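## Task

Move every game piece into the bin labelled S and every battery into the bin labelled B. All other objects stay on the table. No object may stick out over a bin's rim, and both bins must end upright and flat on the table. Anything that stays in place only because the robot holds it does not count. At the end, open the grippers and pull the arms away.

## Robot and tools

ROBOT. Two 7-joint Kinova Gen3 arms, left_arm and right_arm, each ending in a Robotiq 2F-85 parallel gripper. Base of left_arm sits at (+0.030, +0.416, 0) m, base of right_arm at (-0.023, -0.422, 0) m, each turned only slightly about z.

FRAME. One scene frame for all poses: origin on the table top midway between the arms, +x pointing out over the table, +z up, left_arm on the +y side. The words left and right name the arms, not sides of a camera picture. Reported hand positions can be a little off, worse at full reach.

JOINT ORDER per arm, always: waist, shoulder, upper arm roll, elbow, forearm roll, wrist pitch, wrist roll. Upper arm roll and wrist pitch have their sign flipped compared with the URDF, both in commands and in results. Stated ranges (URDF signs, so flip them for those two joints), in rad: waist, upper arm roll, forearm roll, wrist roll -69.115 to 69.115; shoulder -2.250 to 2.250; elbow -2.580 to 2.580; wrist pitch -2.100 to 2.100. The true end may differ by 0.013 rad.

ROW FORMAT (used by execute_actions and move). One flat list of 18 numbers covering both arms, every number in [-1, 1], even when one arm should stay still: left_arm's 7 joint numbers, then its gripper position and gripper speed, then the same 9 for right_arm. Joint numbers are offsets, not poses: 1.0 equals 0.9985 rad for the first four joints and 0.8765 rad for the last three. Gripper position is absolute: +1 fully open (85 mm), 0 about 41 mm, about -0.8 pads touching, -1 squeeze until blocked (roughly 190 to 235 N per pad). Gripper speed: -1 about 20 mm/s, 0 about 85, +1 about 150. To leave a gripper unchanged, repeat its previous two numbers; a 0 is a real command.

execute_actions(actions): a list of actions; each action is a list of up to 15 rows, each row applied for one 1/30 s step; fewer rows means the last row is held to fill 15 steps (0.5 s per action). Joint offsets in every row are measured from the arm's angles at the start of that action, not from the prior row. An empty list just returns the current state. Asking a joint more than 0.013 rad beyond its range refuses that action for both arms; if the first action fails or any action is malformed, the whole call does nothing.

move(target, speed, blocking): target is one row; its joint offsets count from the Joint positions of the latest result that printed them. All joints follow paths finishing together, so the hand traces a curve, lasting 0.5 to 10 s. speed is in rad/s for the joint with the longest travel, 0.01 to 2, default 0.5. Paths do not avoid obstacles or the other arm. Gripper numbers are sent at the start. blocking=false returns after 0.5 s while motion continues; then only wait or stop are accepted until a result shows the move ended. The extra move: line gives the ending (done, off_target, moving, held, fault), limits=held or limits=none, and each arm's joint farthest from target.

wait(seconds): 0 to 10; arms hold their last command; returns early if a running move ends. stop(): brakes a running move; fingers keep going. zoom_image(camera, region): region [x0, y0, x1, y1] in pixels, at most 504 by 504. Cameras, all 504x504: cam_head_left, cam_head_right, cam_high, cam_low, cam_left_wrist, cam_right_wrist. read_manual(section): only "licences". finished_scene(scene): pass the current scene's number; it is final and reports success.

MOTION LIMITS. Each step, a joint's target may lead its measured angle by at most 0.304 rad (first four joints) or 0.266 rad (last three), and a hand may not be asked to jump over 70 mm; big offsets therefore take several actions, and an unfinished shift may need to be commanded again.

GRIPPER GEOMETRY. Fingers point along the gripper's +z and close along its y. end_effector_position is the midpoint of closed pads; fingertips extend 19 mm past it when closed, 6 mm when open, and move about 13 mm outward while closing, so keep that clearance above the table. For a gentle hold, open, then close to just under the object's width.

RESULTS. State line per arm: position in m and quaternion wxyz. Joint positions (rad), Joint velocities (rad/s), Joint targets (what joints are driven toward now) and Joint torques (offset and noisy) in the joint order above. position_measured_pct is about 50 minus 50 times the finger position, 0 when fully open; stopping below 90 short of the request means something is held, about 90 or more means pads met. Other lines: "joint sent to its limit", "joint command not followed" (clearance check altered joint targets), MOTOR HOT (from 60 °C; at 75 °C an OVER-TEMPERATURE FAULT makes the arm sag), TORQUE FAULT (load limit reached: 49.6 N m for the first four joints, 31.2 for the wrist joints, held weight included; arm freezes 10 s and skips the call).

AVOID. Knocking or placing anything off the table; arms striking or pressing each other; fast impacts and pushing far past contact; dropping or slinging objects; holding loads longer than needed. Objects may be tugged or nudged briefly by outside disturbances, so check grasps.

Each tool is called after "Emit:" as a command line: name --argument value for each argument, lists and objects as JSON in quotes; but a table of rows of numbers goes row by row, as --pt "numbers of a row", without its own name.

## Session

Emit:
execute_actions --actions '[]'

Scene clock: 0.00 s.
left_arm: end_effector_position=(+0.2151, +0.4205, +0.3583) position_measured_pct=0.0 end_effector_quat_wxyz=(+0.498, +0.590, +0.596, -0.220) | right_arm: end_effector_position=(+0.5689, +0.0253, +0.2541) position_measured_pct=0.0 end_effector_quat_wxyz=(-0.265, +0.797, +0.360, +0.407)
Joint names: [waist, shoulder, upper arm roll, elbow, forearm roll, wrist pitch, wrist roll]
Joint positions: left_arm=[-0.506  0.194  0.846  2.187  0.542 -1.942  4.627] | right_arm=[-0.533  0.661  0.008  1.591 -1.72  -0.412  0.288]
Joint velocities: left_arm=[-0.     0.001  0.    -0.     0.    -0.    -0.002] | right_arm=[-0.     0.     0.    -0.     0.001 -0.    -0.   ]
Joint torques (N m, as the joint torque sensors report them, + toward a larger Joint positions number): no reading
Motor temperatures (°C, as the motors report them): left_arm=[26 33 29 28 31 33 34] | right_arm=[31 27 27 29 37 38 32]
Joint targets: left_arm=[-0.506 0.194 0.846 2.187 0.542 -1.942 4.627] | right_arm=[-0.533 0.661 0.008 1.591 -1.720 -0.412 0.288]

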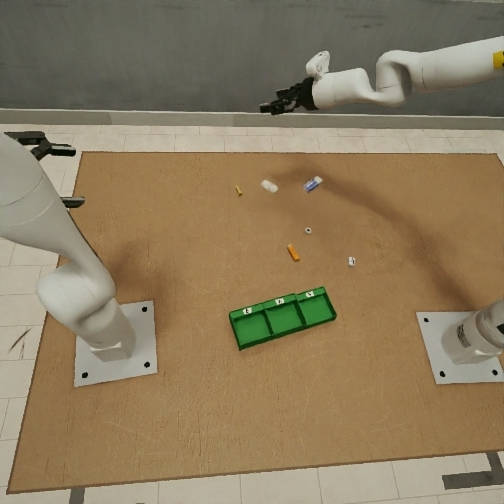

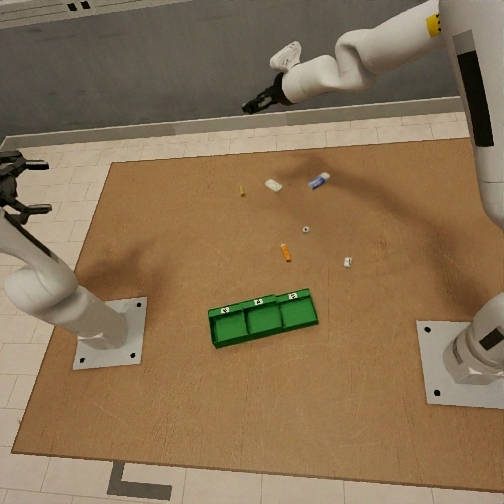

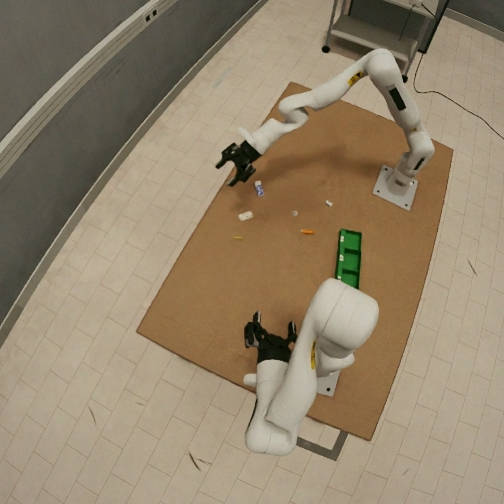

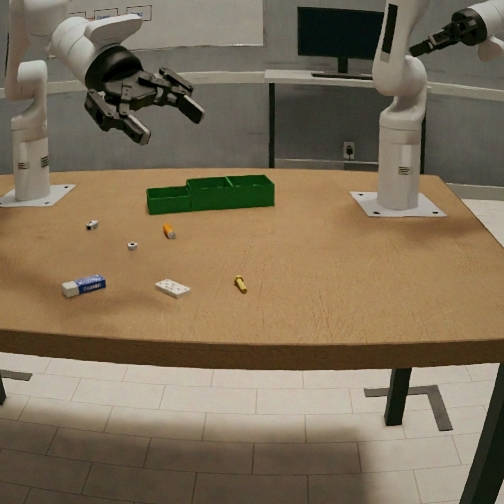

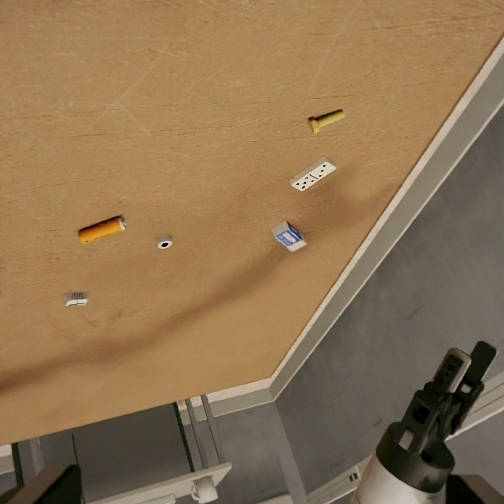

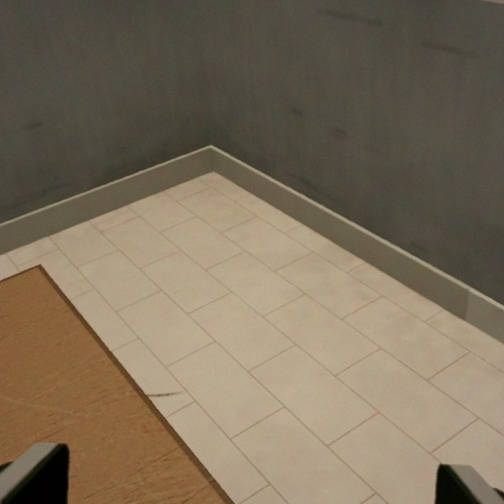

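Emit:
zoom_image --camera "cam_head_left" --region '[210,220,380,360]'

Emit:
move --target '[0.65,0.1,-0.847,-0.554,-0.618,0.742,-0.86,0.3,0,1,-0.4,0,0,0,0,0,1,0]' --speed 1

Emit:
move --target '[0.65,0.598,0,-0.5,0,0.2,-0.86,0.3,0,0.2,0,0,0,0,0,0,1,0]' --speed 0.8

Region (210, 220, 380, 360) of cam_head_left's 504x504 image, scaled by 2.965, with more detail than that image has; it fills the top 415 rows of this view, and the rest is white.

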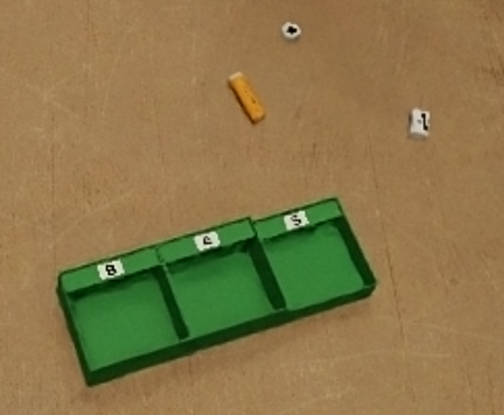

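Scene clock: 9.07 s.
left_arm: end_effector_position=(+0.4218, +0.3803, +0.2673) position_measured_pct=34.9 end_effector_quat_wxyz=(+0.016, +0.907, -0.419, -0.035) | right_arm: end_effector_position=(+0.6328, -0.6557, +0.5422) position_measured_pct=0.0 end_effector_quat_wxyz=(+0.033, +0.773, -0.012, +0.633)
Joint names: [waist, shoulder, upper arm roll, elbow, forearm roll, wrist pitch, wrist roll]
Joint positions: left_arm=[ 0.143  0.294  0.     1.634  0.001 -1.291  3.873] | right_arm=[ 0.466  0.261  0.008  1.591 -1.72  -0.412  0.288]
Joint velocities: left_arm=[ 0.    -0.001  0.     0.    -0.     0.001 -0.001] | right_arm=[ 0.002 -0.002  0.    -0.     0.001  0.     0.   ]
Joint torques (N m, as the joint torque sensors report them, + toward a larger Joint positions number): left_arm=[  0.06 -14.35  -0.16  -7.57  -0.14  -0.39  -0.22] | right_arm=[ -0.27 -17.39   0.67 -10.69  -1.18  -0.91  -0.31]
Motor temperatures (°C, as the motors report them): left_arm=[26 33 29 28 31 33 34] | right_arm=[31 27 27 29 37 38 32]
Joint targets: left_arm=[0.143 0.294 0.000 1.634 0.001 -1.291 3.873] | right_arm=[0.466 0.261 0.008 1.591 -1.720 -0.412 0.288]
move: done; limits=none; left_arm: farthest joint: the waist, 0.000 radians from its target (0.649 radians at the start); right_arm: farthest joint: the waist, 0.000 radians from its target (0.998 radians at the start)

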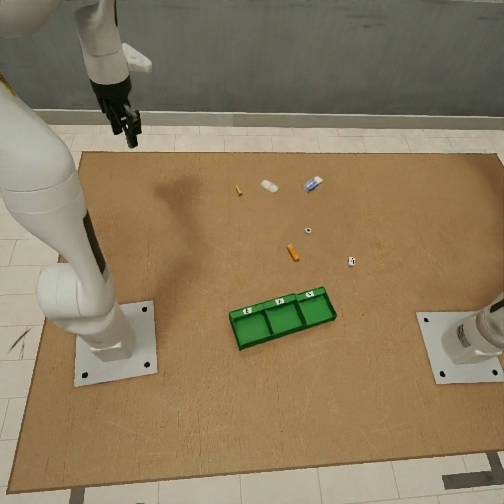

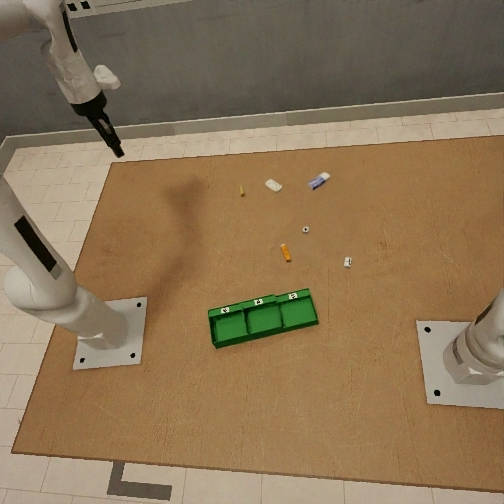

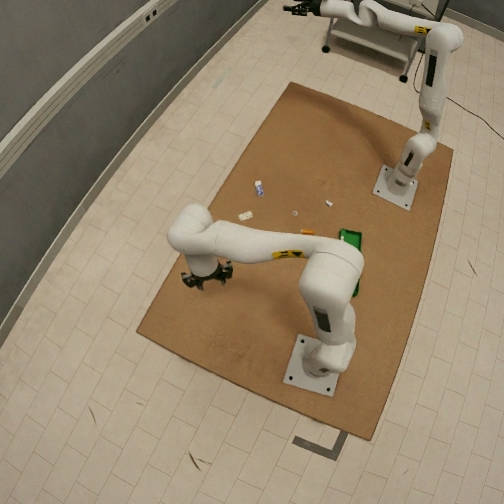

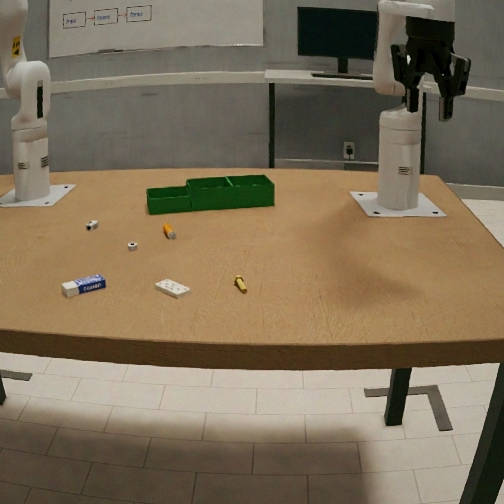

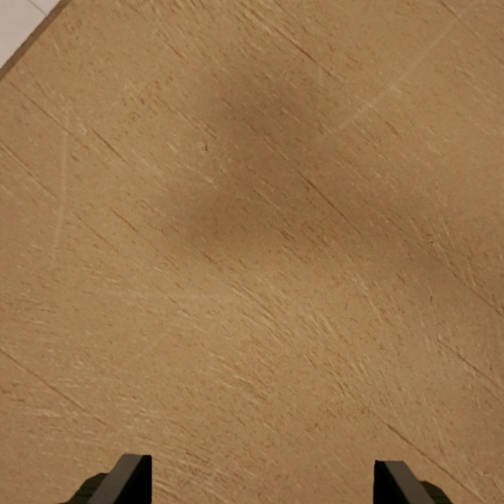

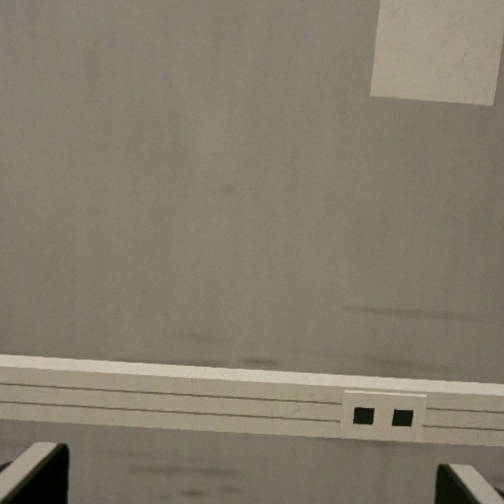

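Scene clock: 10.73 s.
left_arm: end_effector_position=(+0.4903, +0.0150, +0.1000) position_measured_pct=34.9 end_effector_quat_wxyz=(-0.000, -0.423, +0.906, -0.000) | right_arm: end_effector_position=(+0.5733, -0.7812, +0.5422) position_measured_pct=0.0 end_effector_quat_wxyz=(+0.096, +0.768, -0.089, +0.626)
Joint names: [waist, shoulder, upper arm roll, elbow, forearm roll, wrist pitch, wrist roll]
Joint positions: left_arm=[ 0.792  0.891  0.     1.134  0.001 -1.116  3.119] | right_arm=[ 0.665  0.261  0.008  1.591 -1.72  -0.412  0.288]
Joint velocities: left_arm=[ 0.002  0.002  0.001 -0.    -0.001  0.    -0.003] | right_arm=[ 0.001 -0.001  0.    -0.    -0.    -0.     0.   ]
Joint torques (N m, as the joint torque sensors report them, + toward a larger Joint positions number): left_arm=[  0.07 -24.06  -0.48  -7.58  -0.13  -0.18  -0.27] | right_arm=[  0.2  -17.42   0.7  -10.65  -1.16  -0.88  -0.43]
Motor temperatures (°C, as the motors report them): left_arm=[26 33 29 28 31 33 34] | right_arm=[31 27 27 29 37 38 32]
Joint targets: left_arm=[0.792 0.891 0.000 1.134 0.001 -1.116 3.119] | right_arm=[0.665 0.261 0.008 1.591 -1.720 -0.412 0.288]
move: done; limits=none; left_arm: farthest joint: the waist, 0.000 radians from its target (0.649 radians at the start); right_arm: farthest joint: the waist, 0.000 radians from its target (0.200 radians at the start)

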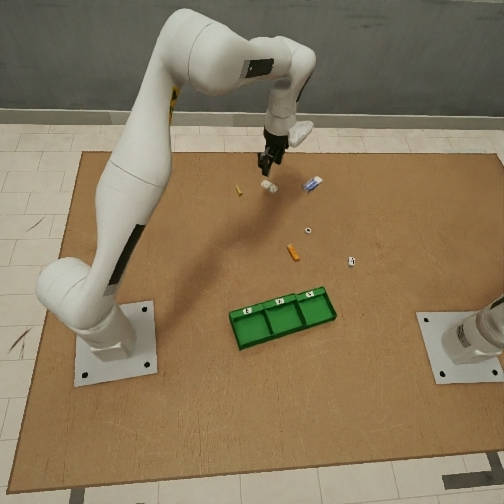

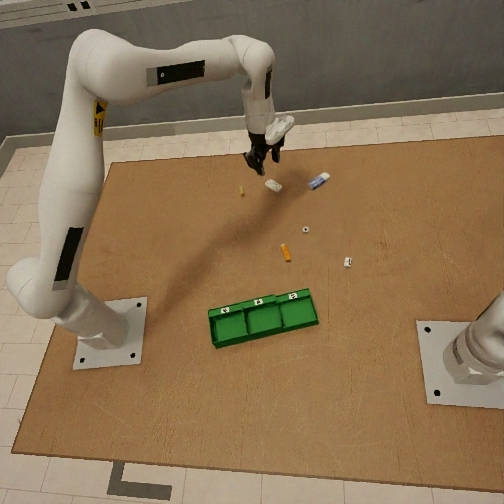

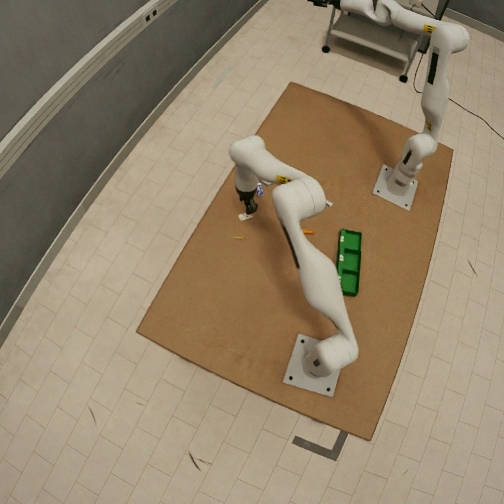

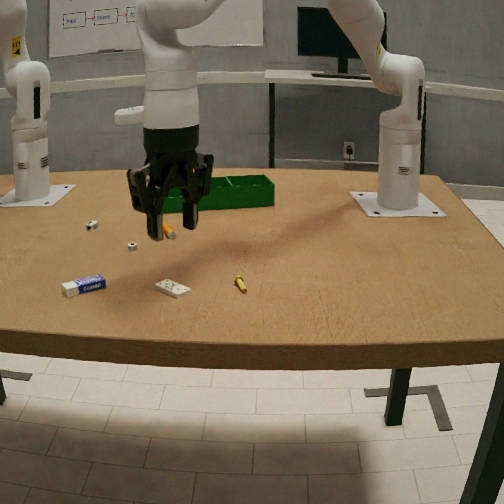

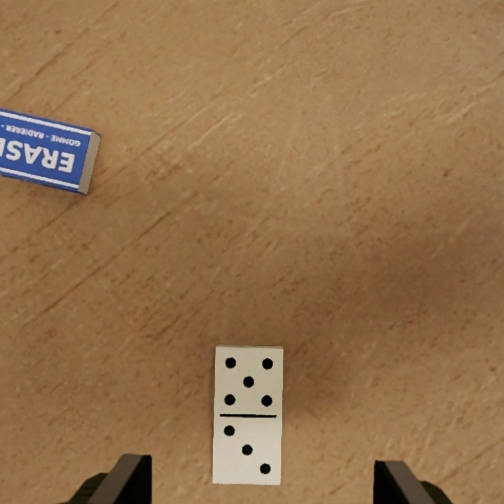

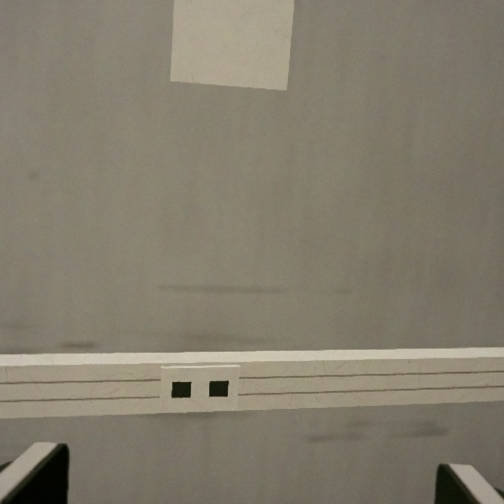

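Emit:
move --target '[0,0.111,0,0.0405,0,0.172,0,0.15,0,0,0,0,0,0,0,0,1,0]' --speed 0.2

Emit:
move --target '[0,0,0,0,0,0,0,-1,0,0,0,0,0,0,0,0,1,0]'

Emit:
move --target '[0,-0.1,0,0,0,-0.1,0,-1,0,0,0,0,0,0,0,0,1,0]'

Emit:
move --target '[0.731,-0.263,0,0.496,0,0.251,0.14,-1,0,0,0,0,0,0,0,0,1,0]' --speed 0.75

Scene clock: 17.27 s.
left_arm: end_effector_position=(+0.4927, +0.0130, +0.0213) position_measured_pct=42.5 end_effector_quat_wxyz=(-0.000, -0.423, +0.906, -0.000) | right_arm: end_effector_position=(+0.5733, -0.7812, +0.5422) position_measured_pct=0.0 end_effector_quat_wxyz=(+0.096, +0.768, -0.089, +0.626)
Joint names: [waist, shoulder, upper arm roll, elbow, forearm roll, wrist pitch, wrist roll]
Joint positions: left_arm=[ 0.792  1.002  0.     1.175  0.001 -0.965  3.119] | right_arm=[ 0.665  0.261  0.008  1.591 -1.72  -0.412  0.288]
Joint velocities: left_arm=[-0.     0.001  0.001 -0.001 -0.001 -0.     0.001] | right_arm=[ 0.001 -0.     0.     0.001 -0.     0.001  0.   ]
Joint torques (N m, as the joint torque sensors report them, + toward a larger Joint positions number): left_arm=[  0.06 -24.11  -0.45  -6.84  -0.11  -0.16  -0.19] | right_arm=[ -0.01 -17.46   0.58 -10.55  -1.04  -0.85  -0.46]
Motor temperatures (°C, as the motors report them): left_arm=[26 33 29 28 31 33 34] | right_arm=[31 27 27 29 37 38 32]
Joint targets: left_arm=[0.792 1.002 0.000 1.175 0.001 -0.965 3.119] | right_arm=[0.665 0.261 0.008 1.591 -1.720 -0.412 0.288]
move: done; limits=none; left_arm: farthest joint: the waist, 0.000 radians from its target (0.000 radians at the start); right_arm: farthest joint: the waist, 0.000 radians from its target (0.000 radians at the start)

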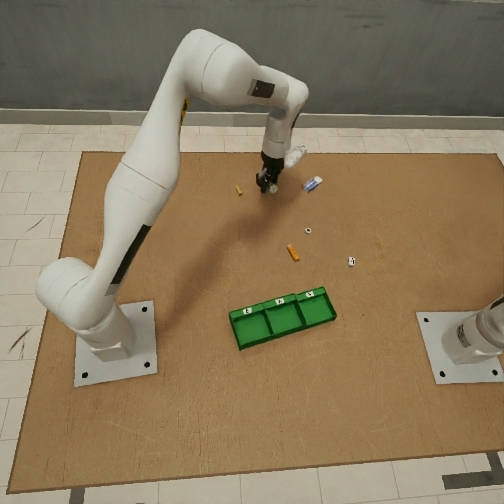

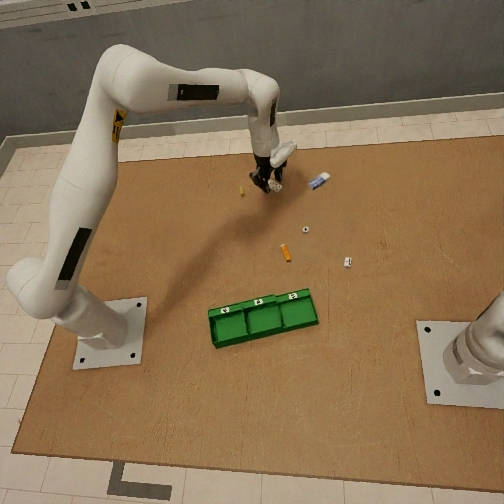

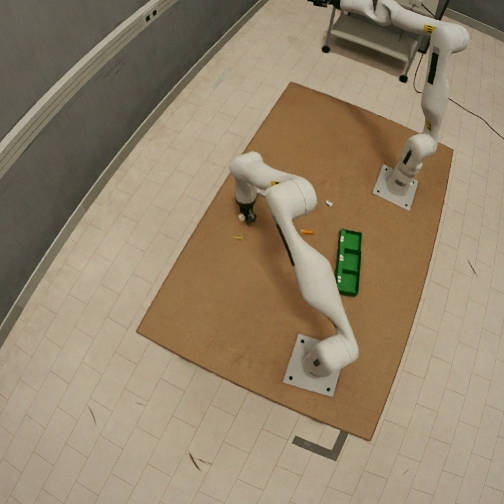

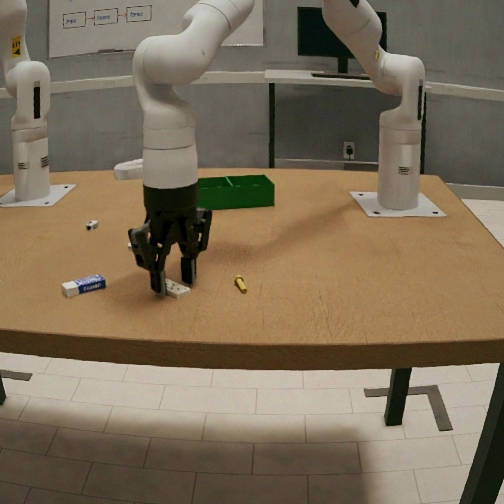

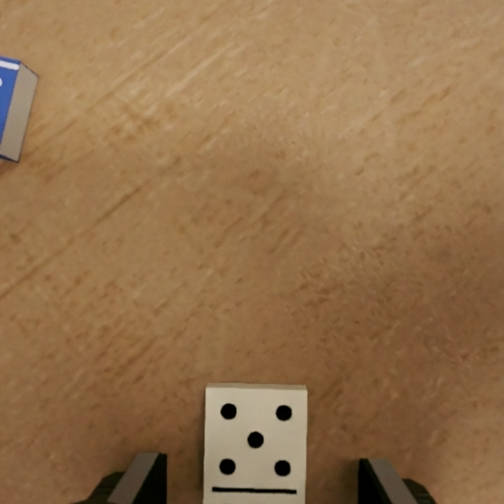

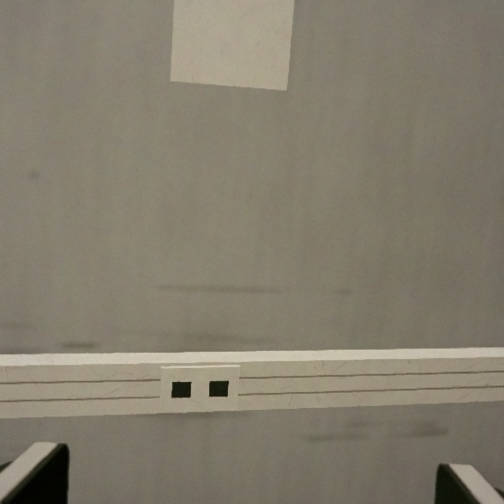

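Scene clock: 17.93 s.
left_arm: end_effector_position=(+0.4929, +0.0129, +0.0220) position_measured_pct=72.6 end_effector_quat_wxyz=(-0.000, -0.423, +0.906, -0.000) | right_arm: end_effector_position=(+0.5733, -0.7812, +0.5422) position_measured_pct=0.0 end_effector_quat_wxyz=(+0.096, +0.768, -0.089, +0.626)
Joint names: [waist, shoulder, upper arm roll, elbow, forearm roll, wrist pitch, wrist roll]
Joint positions: left_arm=[ 0.792  1.001  0.     1.175  0.001 -0.966  3.119] | right_arm=[ 0.665  0.261  0.008  1.591 -1.72  -0.412  0.288]
Joint velocities: left_arm=[ 0.    -0.001 -0.     0.     0.    -0.     0.   ] | right_arm=[-0.002 -0.001  0.    -0.001 -0.001 -0.001  0.   ]
Joint torques (N m, as the joint torque sensors report them, + toward a larger Joint positions number): left_arm=[  0.18 -23.68  -0.45  -6.62  -0.19   0.05  -0.24] | right_arm=[  0.16 -17.32   0.64 -10.78  -1.08  -0.9   -0.32]
Motor temperatures (°C, as the motors report them): left_arm=[26 33 29 28 31 33 34] | right_arm=[31 27 27 29 37 38 32]
Joint targets: left_arm=[0.792 1.002 0.000 1.175 0.001 -0.965 3.119] | right_arm=[0.665 0.261 0.008 1.591 -1.720 -0.412 0.288]
move: done; limits=none; left_arm: farthest joint: the shoulder, 0.001 radians from its target (0.000 radians at the start); right_arm: farthest joint: the waist, 0.000 radians from its target (0.000 radians at the start)

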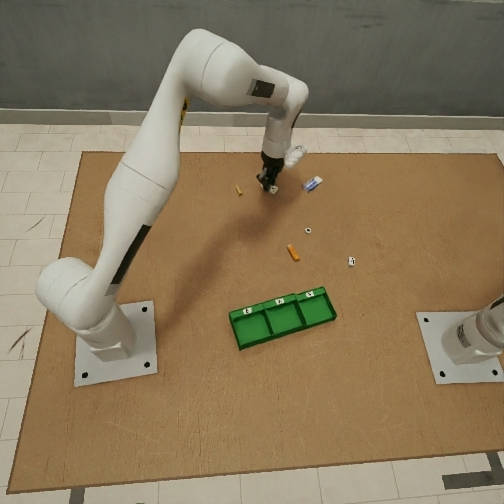

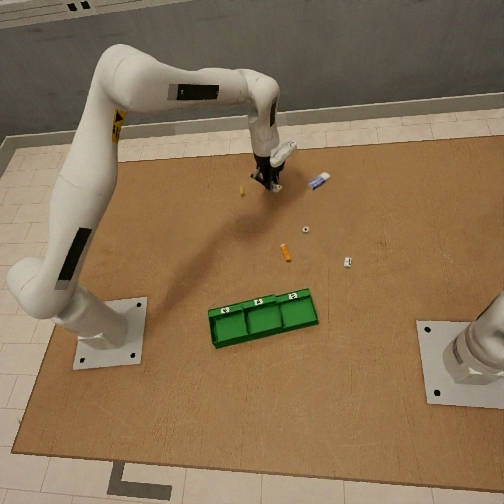

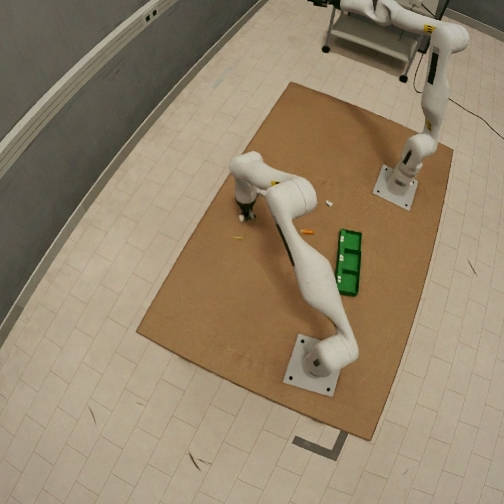

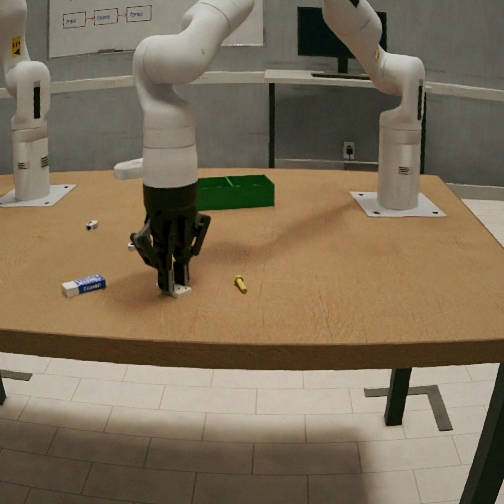

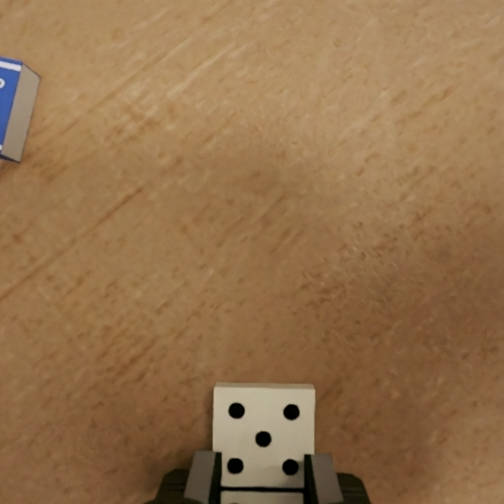

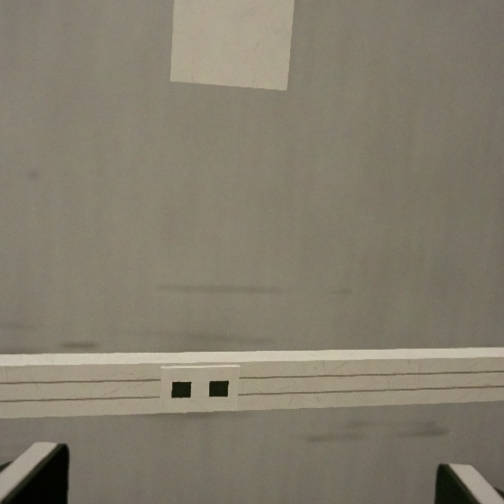

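Scene clock: 18.80 s.
left_arm: end_effector_position=(+0.4897, +0.0154, +0.0828) position_measured_pct=72.6 end_effector_quat_wxyz=(+0.003, -0.423, +0.906, -0.006) | right_arm: end_effector_position=(+0.5733, -0.7812, +0.5422) position_measured_pct=0.0 end_effector_quat_wxyz=(+0.096, +0.768, -0.089, +0.626)
Joint names: [waist, shoulder, upper arm roll, elbow, forearm roll, wrist pitch, wrist roll]
Joint positions: left_arm=[ 0.792  0.901  0.     1.175  0.001 -1.053  3.119] | right_arm=[ 0.665  0.261  0.008  1.591 -1.72  -0.412  0.288]
Joint velocities: left_arm=[-0.    -0.002 -0.     0.001 -0.     0.     0.001] | right_arm=[ 0.001 -0.002  0.     0.001 -0.001 -0.002  0.   ]
Joint torques (N m, as the joint torque sensors report them, + toward a larger Joint positions number): left_arm=[  0.08 -24.14  -0.37  -7.4   -0.2   -0.14  -0.23] | right_arm=[  0.01 -17.49   0.66 -10.63  -1.09  -0.97  -0.36]
Motor temperatures (°C, as the motors report them): left_arm=[26 33 29 28 31 33 34] | right_arm=[31 27 27 29 37 38 32]
Joint targets: left_arm=[0.792 0.901 0.000 1.175 0.001 -1.053 3.119] | right_arm=[0.665 0.261 0.008 1.591 -1.720 -0.412 0.288]
move: done; limits=none; left_arm: farthest joint: the waist, 0.000 radians from its target (0.000 radians at the start); right_arm: farthest joint: the waist, 0.000 radians from its target (0.000 radians at the start)

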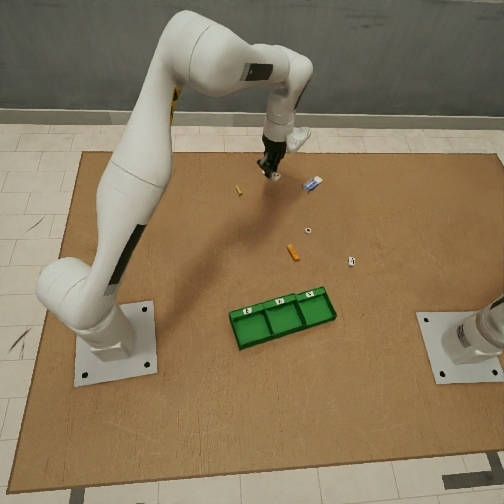

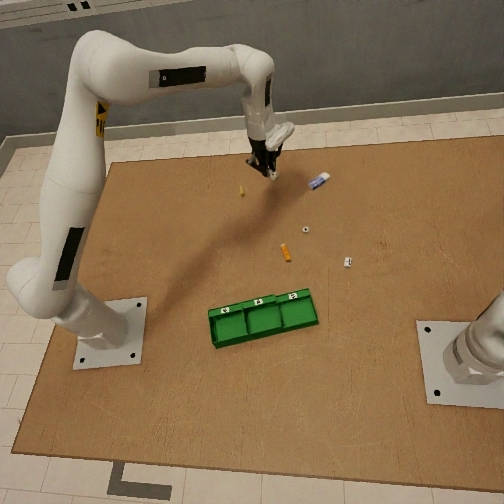

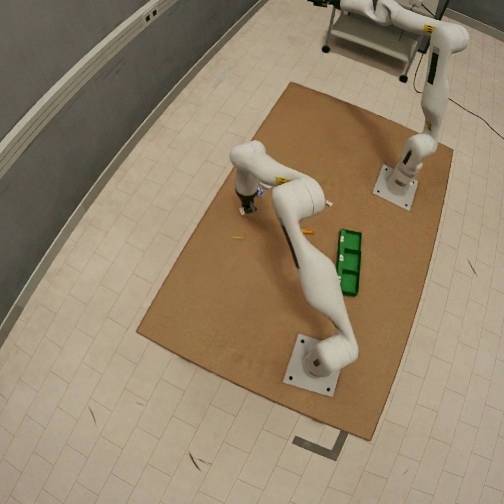

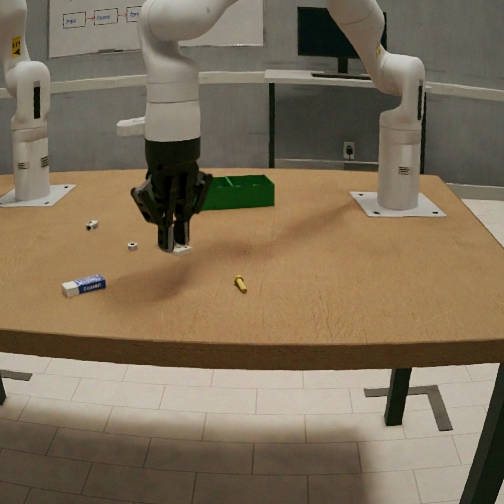

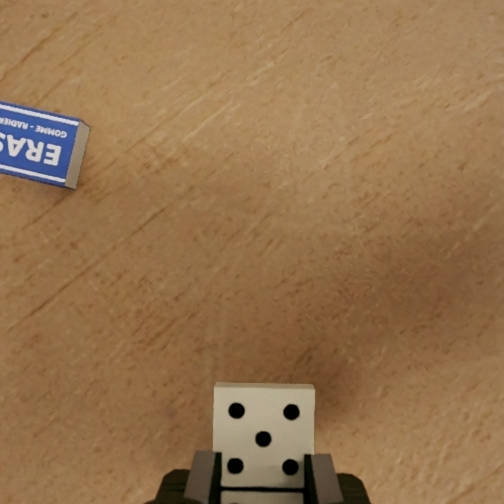

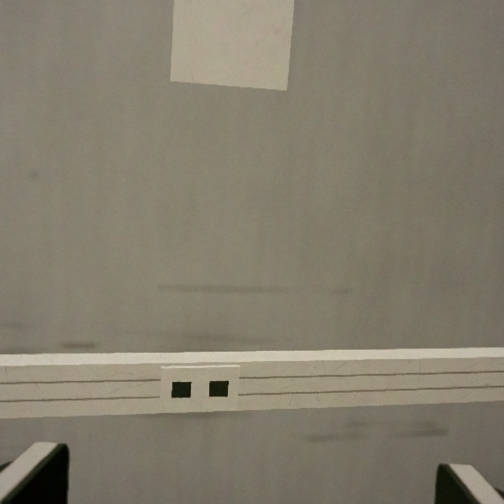

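Scene clock: 20.47 s.
left_arm: end_effector_position=(+0.0851, -0.0651, +0.1000) position_measured_pct=72.6 end_effector_quat_wxyz=(-0.000, -0.133, +0.991, -0.000) | right_arm: end_effector_position=(+0.5733, -0.7812, +0.5422) position_measured_pct=0.0 end_effector_quat_wxyz=(+0.096, +0.768, -0.089, +0.626)
Joint names: [waist, shoulder, upper arm roll, elbow, forearm roll, wrist pitch, wrist roll]
Joint positions: left_arm=[ 1.521  0.638  0.     1.67   0.001 -0.833  3.242] | right_arm=[ 0.665  0.261  0.008  1.591 -1.72  -0.412  0.288]
Joint velocities: left_arm=[ 0.003 -0.002  0.001  0.001 -0.     0.001  0.   ] | right_arm=[-0.001  0.     0.     0.001 -0.    -0.001  0.   ]
Joint torques (N m, as the joint torque sensors report them, + toward a larger Joint positions number): left_arm=[  0.4  -18.84  -0.42  -6.04  -0.16  -0.13  -0.26] | right_arm=[  0.16 -17.46   0.68 -10.57  -1.11  -0.84  -0.46]
Motor temperatures (°C, as the motors report them): left_arm=[26 33 29 28 31 33 34] | right_arm=[31 27 27 29 37 38 32]
Joint targets: left_arm=[1.522 0.638 0.000 1.670 0.001 -0.833 3.242] | right_arm=[0.665 0.261 0.008 1.591 -1.720 -0.412 0.288]
move: done; limits=none; left_arm: farthest joint: the waist, 0.000 radians from its target (0.730 radians at the start); right_arm: farthest joint: the waist, 0.000 radians from its target (0.000 radians at the start)

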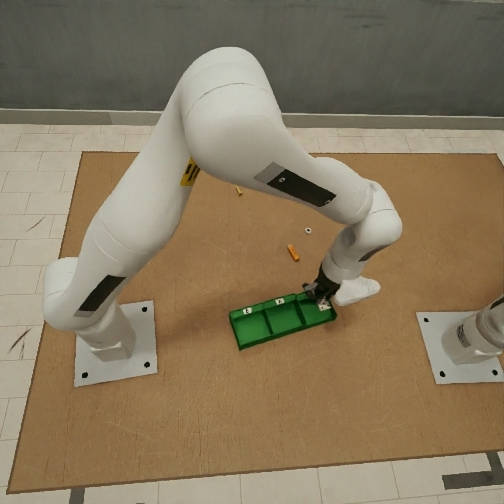

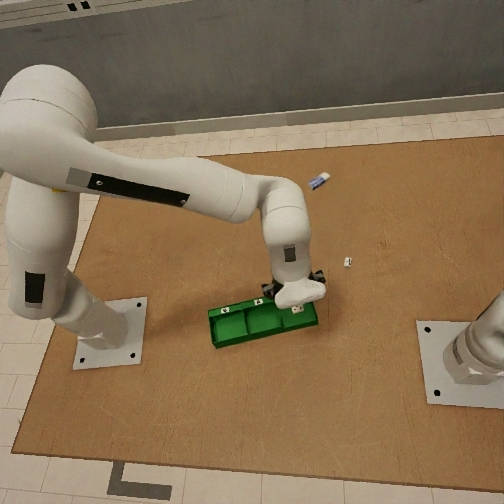

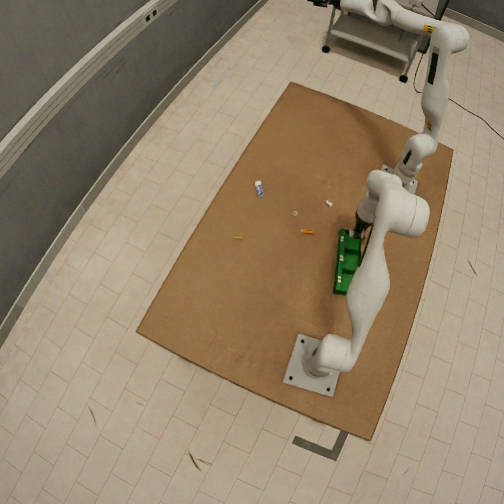

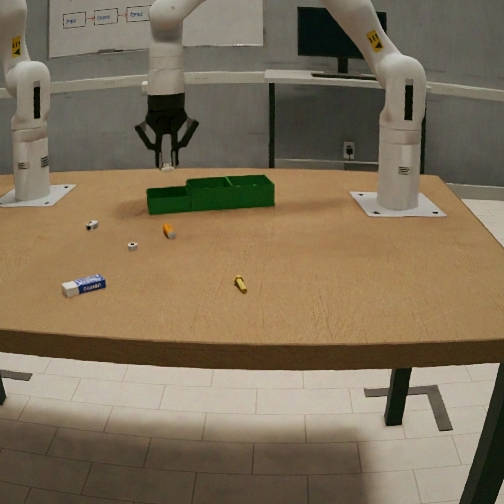

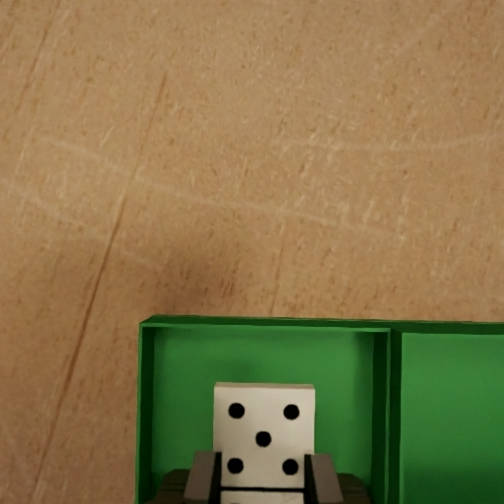

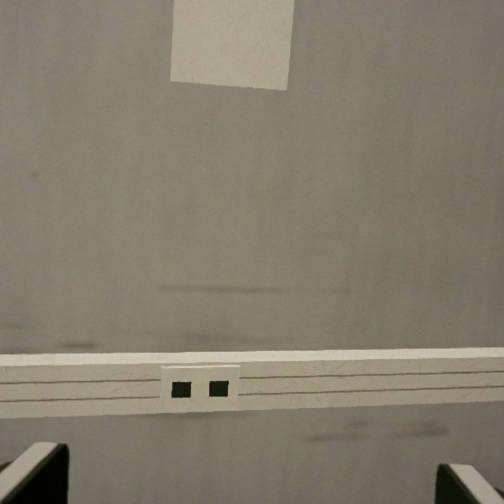

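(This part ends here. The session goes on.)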